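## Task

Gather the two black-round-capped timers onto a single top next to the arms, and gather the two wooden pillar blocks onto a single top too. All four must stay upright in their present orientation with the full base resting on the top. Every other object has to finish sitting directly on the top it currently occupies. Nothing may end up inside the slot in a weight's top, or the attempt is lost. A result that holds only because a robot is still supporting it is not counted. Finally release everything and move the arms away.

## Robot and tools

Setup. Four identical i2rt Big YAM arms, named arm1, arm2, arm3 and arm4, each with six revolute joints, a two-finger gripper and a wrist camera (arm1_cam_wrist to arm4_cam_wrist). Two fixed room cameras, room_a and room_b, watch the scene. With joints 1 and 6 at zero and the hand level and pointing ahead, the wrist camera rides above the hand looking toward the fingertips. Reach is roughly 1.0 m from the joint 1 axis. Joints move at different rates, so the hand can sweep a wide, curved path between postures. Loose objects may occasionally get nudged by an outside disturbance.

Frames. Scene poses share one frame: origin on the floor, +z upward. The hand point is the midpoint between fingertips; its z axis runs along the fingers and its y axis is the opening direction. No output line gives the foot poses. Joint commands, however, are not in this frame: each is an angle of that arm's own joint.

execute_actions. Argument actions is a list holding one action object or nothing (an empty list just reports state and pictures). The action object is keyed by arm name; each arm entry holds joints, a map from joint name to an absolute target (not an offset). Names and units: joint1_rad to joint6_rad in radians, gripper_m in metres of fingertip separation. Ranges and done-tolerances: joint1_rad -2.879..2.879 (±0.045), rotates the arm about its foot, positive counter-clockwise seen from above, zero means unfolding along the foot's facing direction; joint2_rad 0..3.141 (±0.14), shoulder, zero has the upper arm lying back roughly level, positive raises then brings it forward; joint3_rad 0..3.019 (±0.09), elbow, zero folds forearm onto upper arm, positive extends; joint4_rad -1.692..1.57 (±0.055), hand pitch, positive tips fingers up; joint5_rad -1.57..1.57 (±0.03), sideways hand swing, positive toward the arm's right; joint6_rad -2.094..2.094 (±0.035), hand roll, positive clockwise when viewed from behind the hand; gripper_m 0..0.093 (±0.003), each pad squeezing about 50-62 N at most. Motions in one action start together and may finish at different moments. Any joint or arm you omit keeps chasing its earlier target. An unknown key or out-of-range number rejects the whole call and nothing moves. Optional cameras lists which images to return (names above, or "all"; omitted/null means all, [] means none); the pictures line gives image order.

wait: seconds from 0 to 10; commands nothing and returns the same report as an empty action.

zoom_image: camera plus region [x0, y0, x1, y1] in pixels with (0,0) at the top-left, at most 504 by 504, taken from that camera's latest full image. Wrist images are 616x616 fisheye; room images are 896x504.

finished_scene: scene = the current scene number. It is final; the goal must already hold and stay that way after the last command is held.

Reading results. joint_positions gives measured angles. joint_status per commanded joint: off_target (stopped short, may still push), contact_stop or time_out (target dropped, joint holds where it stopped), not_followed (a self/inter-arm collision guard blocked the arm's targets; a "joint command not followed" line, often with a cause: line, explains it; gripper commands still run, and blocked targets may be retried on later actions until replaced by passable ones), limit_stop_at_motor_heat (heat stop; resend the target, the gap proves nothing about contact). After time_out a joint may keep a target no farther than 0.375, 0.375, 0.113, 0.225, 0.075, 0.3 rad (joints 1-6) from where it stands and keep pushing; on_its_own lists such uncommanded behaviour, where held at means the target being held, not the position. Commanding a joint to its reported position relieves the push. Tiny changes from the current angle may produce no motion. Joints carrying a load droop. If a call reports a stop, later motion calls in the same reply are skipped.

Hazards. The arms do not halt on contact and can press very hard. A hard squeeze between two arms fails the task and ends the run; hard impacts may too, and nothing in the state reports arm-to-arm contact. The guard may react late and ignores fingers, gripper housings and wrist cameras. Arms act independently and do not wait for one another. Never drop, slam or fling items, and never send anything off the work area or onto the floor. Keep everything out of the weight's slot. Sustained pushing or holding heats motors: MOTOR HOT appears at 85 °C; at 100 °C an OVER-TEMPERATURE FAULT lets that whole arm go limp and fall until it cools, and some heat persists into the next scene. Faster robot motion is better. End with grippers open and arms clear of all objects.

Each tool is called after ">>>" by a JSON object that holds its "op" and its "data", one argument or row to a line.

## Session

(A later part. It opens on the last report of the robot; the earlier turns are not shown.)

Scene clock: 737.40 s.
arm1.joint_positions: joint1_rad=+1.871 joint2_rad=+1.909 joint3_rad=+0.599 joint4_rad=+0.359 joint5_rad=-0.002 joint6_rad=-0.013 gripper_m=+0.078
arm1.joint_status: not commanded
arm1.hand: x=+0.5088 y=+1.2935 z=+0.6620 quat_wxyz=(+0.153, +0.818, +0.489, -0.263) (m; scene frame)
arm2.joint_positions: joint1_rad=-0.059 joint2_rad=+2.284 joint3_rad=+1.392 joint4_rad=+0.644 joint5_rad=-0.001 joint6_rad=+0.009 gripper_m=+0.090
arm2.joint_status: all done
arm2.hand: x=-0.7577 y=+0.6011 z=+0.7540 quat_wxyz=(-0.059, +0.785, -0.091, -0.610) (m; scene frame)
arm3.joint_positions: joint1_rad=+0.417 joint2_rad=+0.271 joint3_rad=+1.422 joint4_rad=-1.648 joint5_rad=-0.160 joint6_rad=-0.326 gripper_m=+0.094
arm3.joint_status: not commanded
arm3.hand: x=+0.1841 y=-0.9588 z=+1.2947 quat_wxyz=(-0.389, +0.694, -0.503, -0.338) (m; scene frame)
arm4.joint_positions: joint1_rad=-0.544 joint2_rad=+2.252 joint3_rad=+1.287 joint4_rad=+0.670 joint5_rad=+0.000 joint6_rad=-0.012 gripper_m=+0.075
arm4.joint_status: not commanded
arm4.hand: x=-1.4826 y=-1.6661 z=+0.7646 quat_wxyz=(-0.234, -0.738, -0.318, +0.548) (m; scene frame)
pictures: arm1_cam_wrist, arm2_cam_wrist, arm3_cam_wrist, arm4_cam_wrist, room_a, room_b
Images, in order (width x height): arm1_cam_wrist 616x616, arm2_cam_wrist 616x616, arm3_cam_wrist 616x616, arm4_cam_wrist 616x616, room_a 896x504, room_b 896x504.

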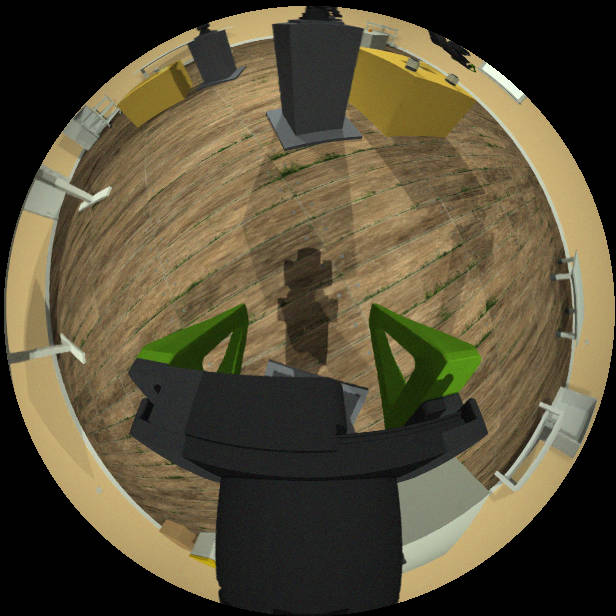

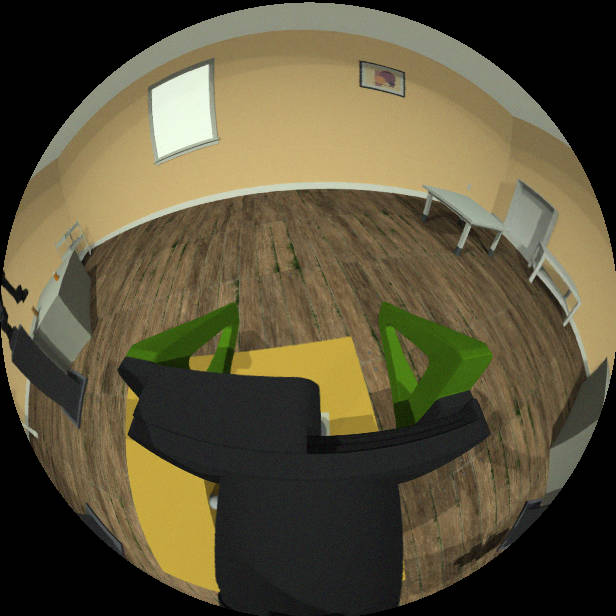

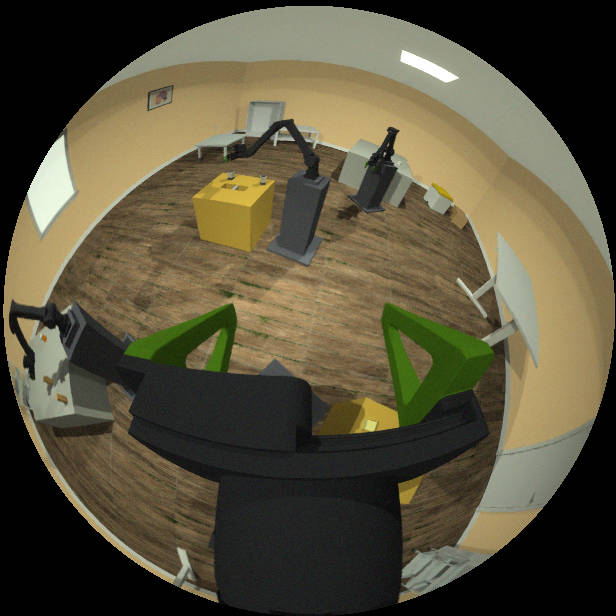

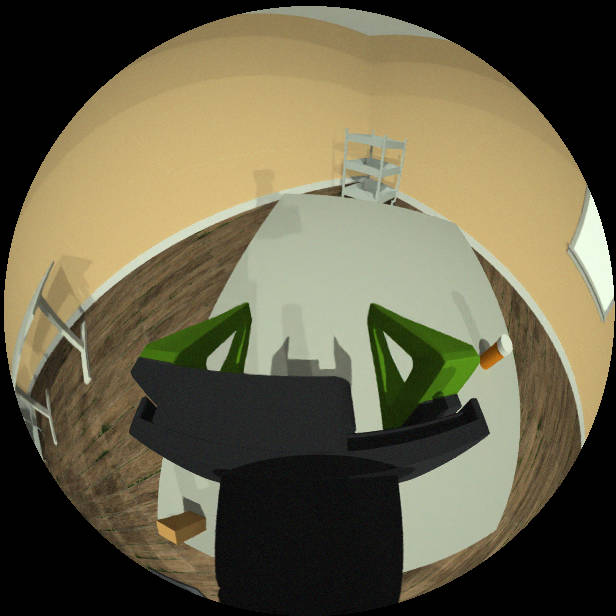

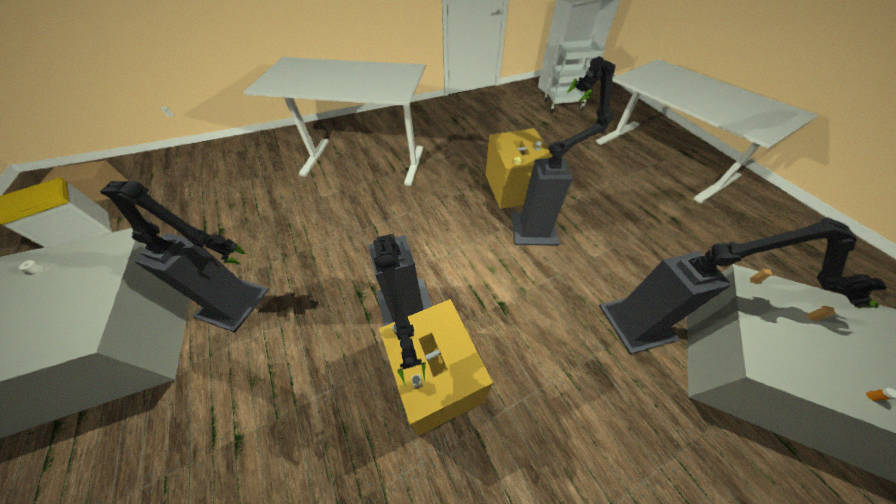

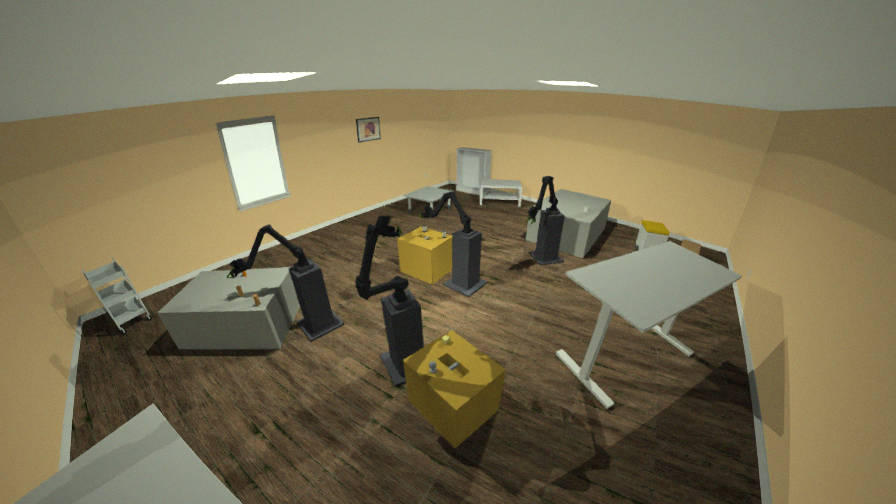

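>>> {"op": "execute_actions", "data": {
  "actions": []
}}

Scene clock: 741.67 s.
arm1.joint_positions: joint1_rad=+1.871 joint2_rad=+1.909 joint3_rad=+0.599 joint4_rad=+0.359 joint5_rad=-0.002 joint6_rad=-0.013 gripper_m=+0.078
arm1.joint_status: not commanded
arm1.hand: x=+0.5088 y=+1.2935 z=+0.6620 quat_wxyz=(+0.153, +0.818, +0.489, -0.263) (m; scene frame)
arm2.joint_positions: joint1_rad=-0.059 joint2_rad=+2.284 joint3_rad=+1.392 joint4_rad=+0.644 joint5_rad=-0.001 joint6_rad=+0.009 gripper_m=+0.090
arm2.joint_status: all done
arm2.hand: x=-0.7577 y=+0.6011 z=+0.7540 quat_wxyz=(-0.059, +0.785, -0.091, -0.610) (m; scene frame)
arm3.joint_positions: joint1_rad=+0.417 joint2_rad=+0.271 joint3_rad=+1.422 joint4_rad=-1.648 joint5_rad=-0.160 joint6_rad=-0.326 gripper_m=+0.094
arm3.joint_status: not commanded
arm3.hand: x=+0.1841 y=-0.9588 z=+1.2947 quat_wxyz=(-0.389, +0.694, -0.503, -0.338) (m; scene frame)
arm4.joint_positions: joint1_rad=-0.544 joint2_rad=+2.252 joint3_rad=+1.287 joint4_rad=+0.670 joint5_rad=+0.000 joint6_rad=-0.012 gripper_m=+0.075
arm4.joint_status: not commanded
arm4.hand: x=-1.4826 y=-1.6661 z=+0.7646 quat_wxyz=(-0.234, -0.738, -0.318, +0.548) (m; scene frame)
pictures: arm1_cam_wrist, arm2_cam_wrist, arm3_cam_wrist, arm4_cam_wrist, room_a, room_b
Images, in order (width x height): arm1_cam_wrist 616x616, arm2_cam_wrist 616x616, arm3_cam_wrist 616x616, arm4_cam_wrist 616x616, room_a 896x504, room_b 896x504.

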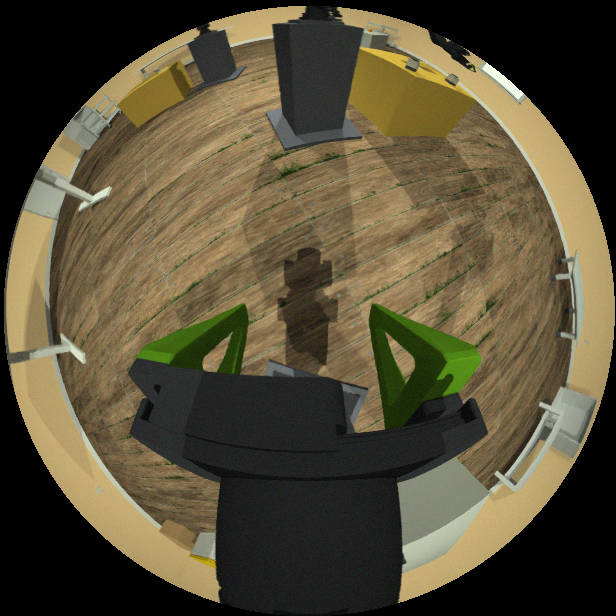

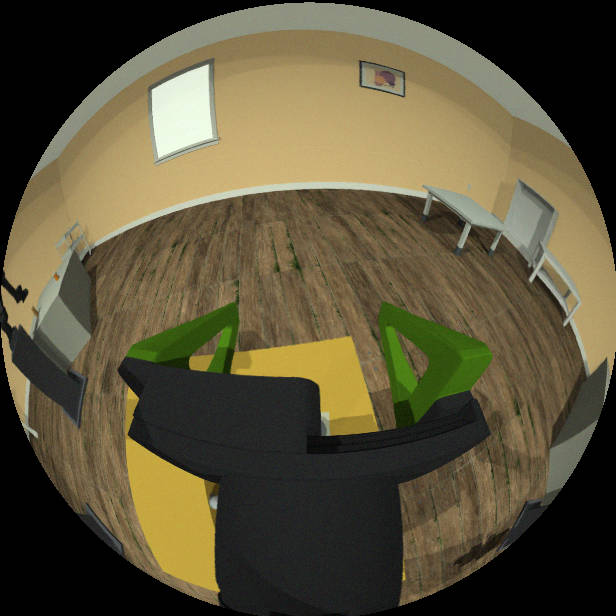

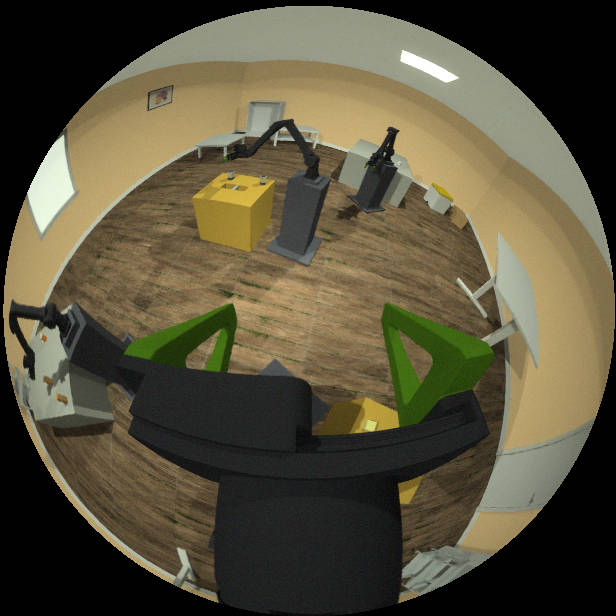

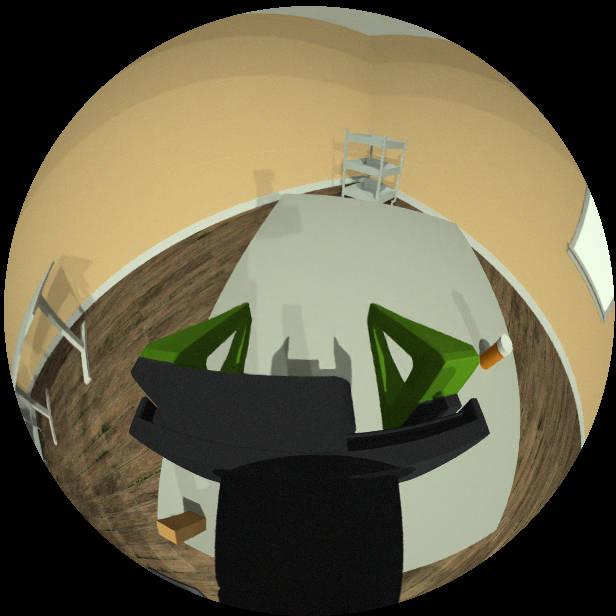

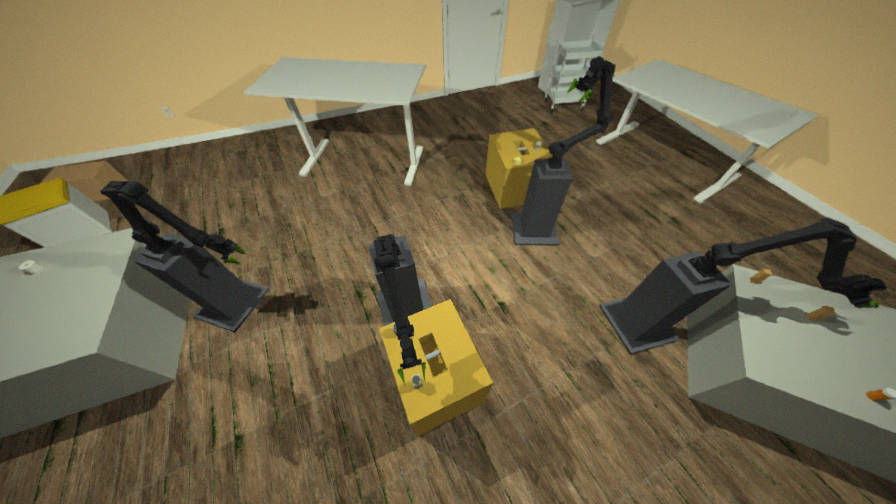

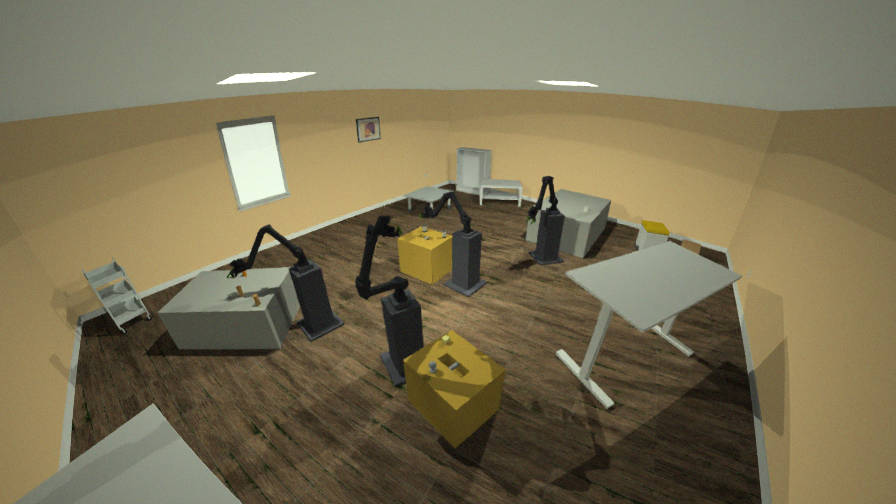

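>>> {"op": "zoom_image", "data": {
  "camera": "room_a",
  "region": [360, 280, 510, 440]
}}

>>> {"op": "zoom_image", "data": {
  "camera": "arm3_cam_wrist",
  "region": [180, 130, 300, 230]
}}

>>> {"op": "zoom_image", "data": {
  "camera": "room_b",
  "region": [160, 220, 340, 350]
}}

Region (360, 280, 510, 440) of room_a's 896x504 image, scaled by 3.150, with more detail than that image has; it fills the left 472 columns of this view, and the rest is white.

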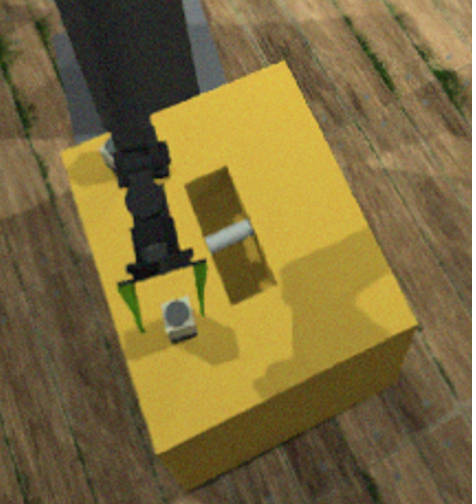

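Region (180, 130, 300, 230) of arm3_cam_wrist's 616x616 image, scaled by 4.200, with more detail than that image has.

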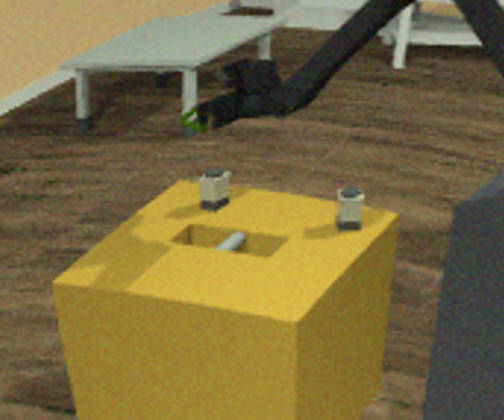

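Region (160, 220, 340, 350) of room_b's 896x504 image, scaled by 2.800, with more detail than that image has.

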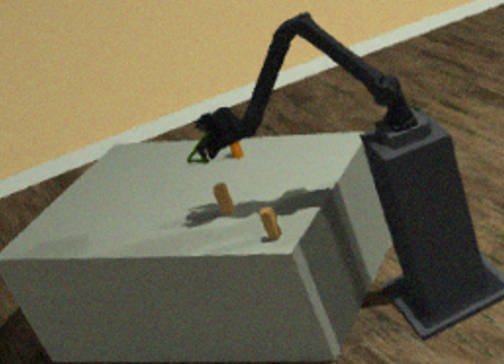

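Both timers are standing on table2, both pillars are standing on table4, and all arms are clear.

>>> {"op": "finished_scene", "data": {
  "scene": 2
}}

The scene is finished: the task was done.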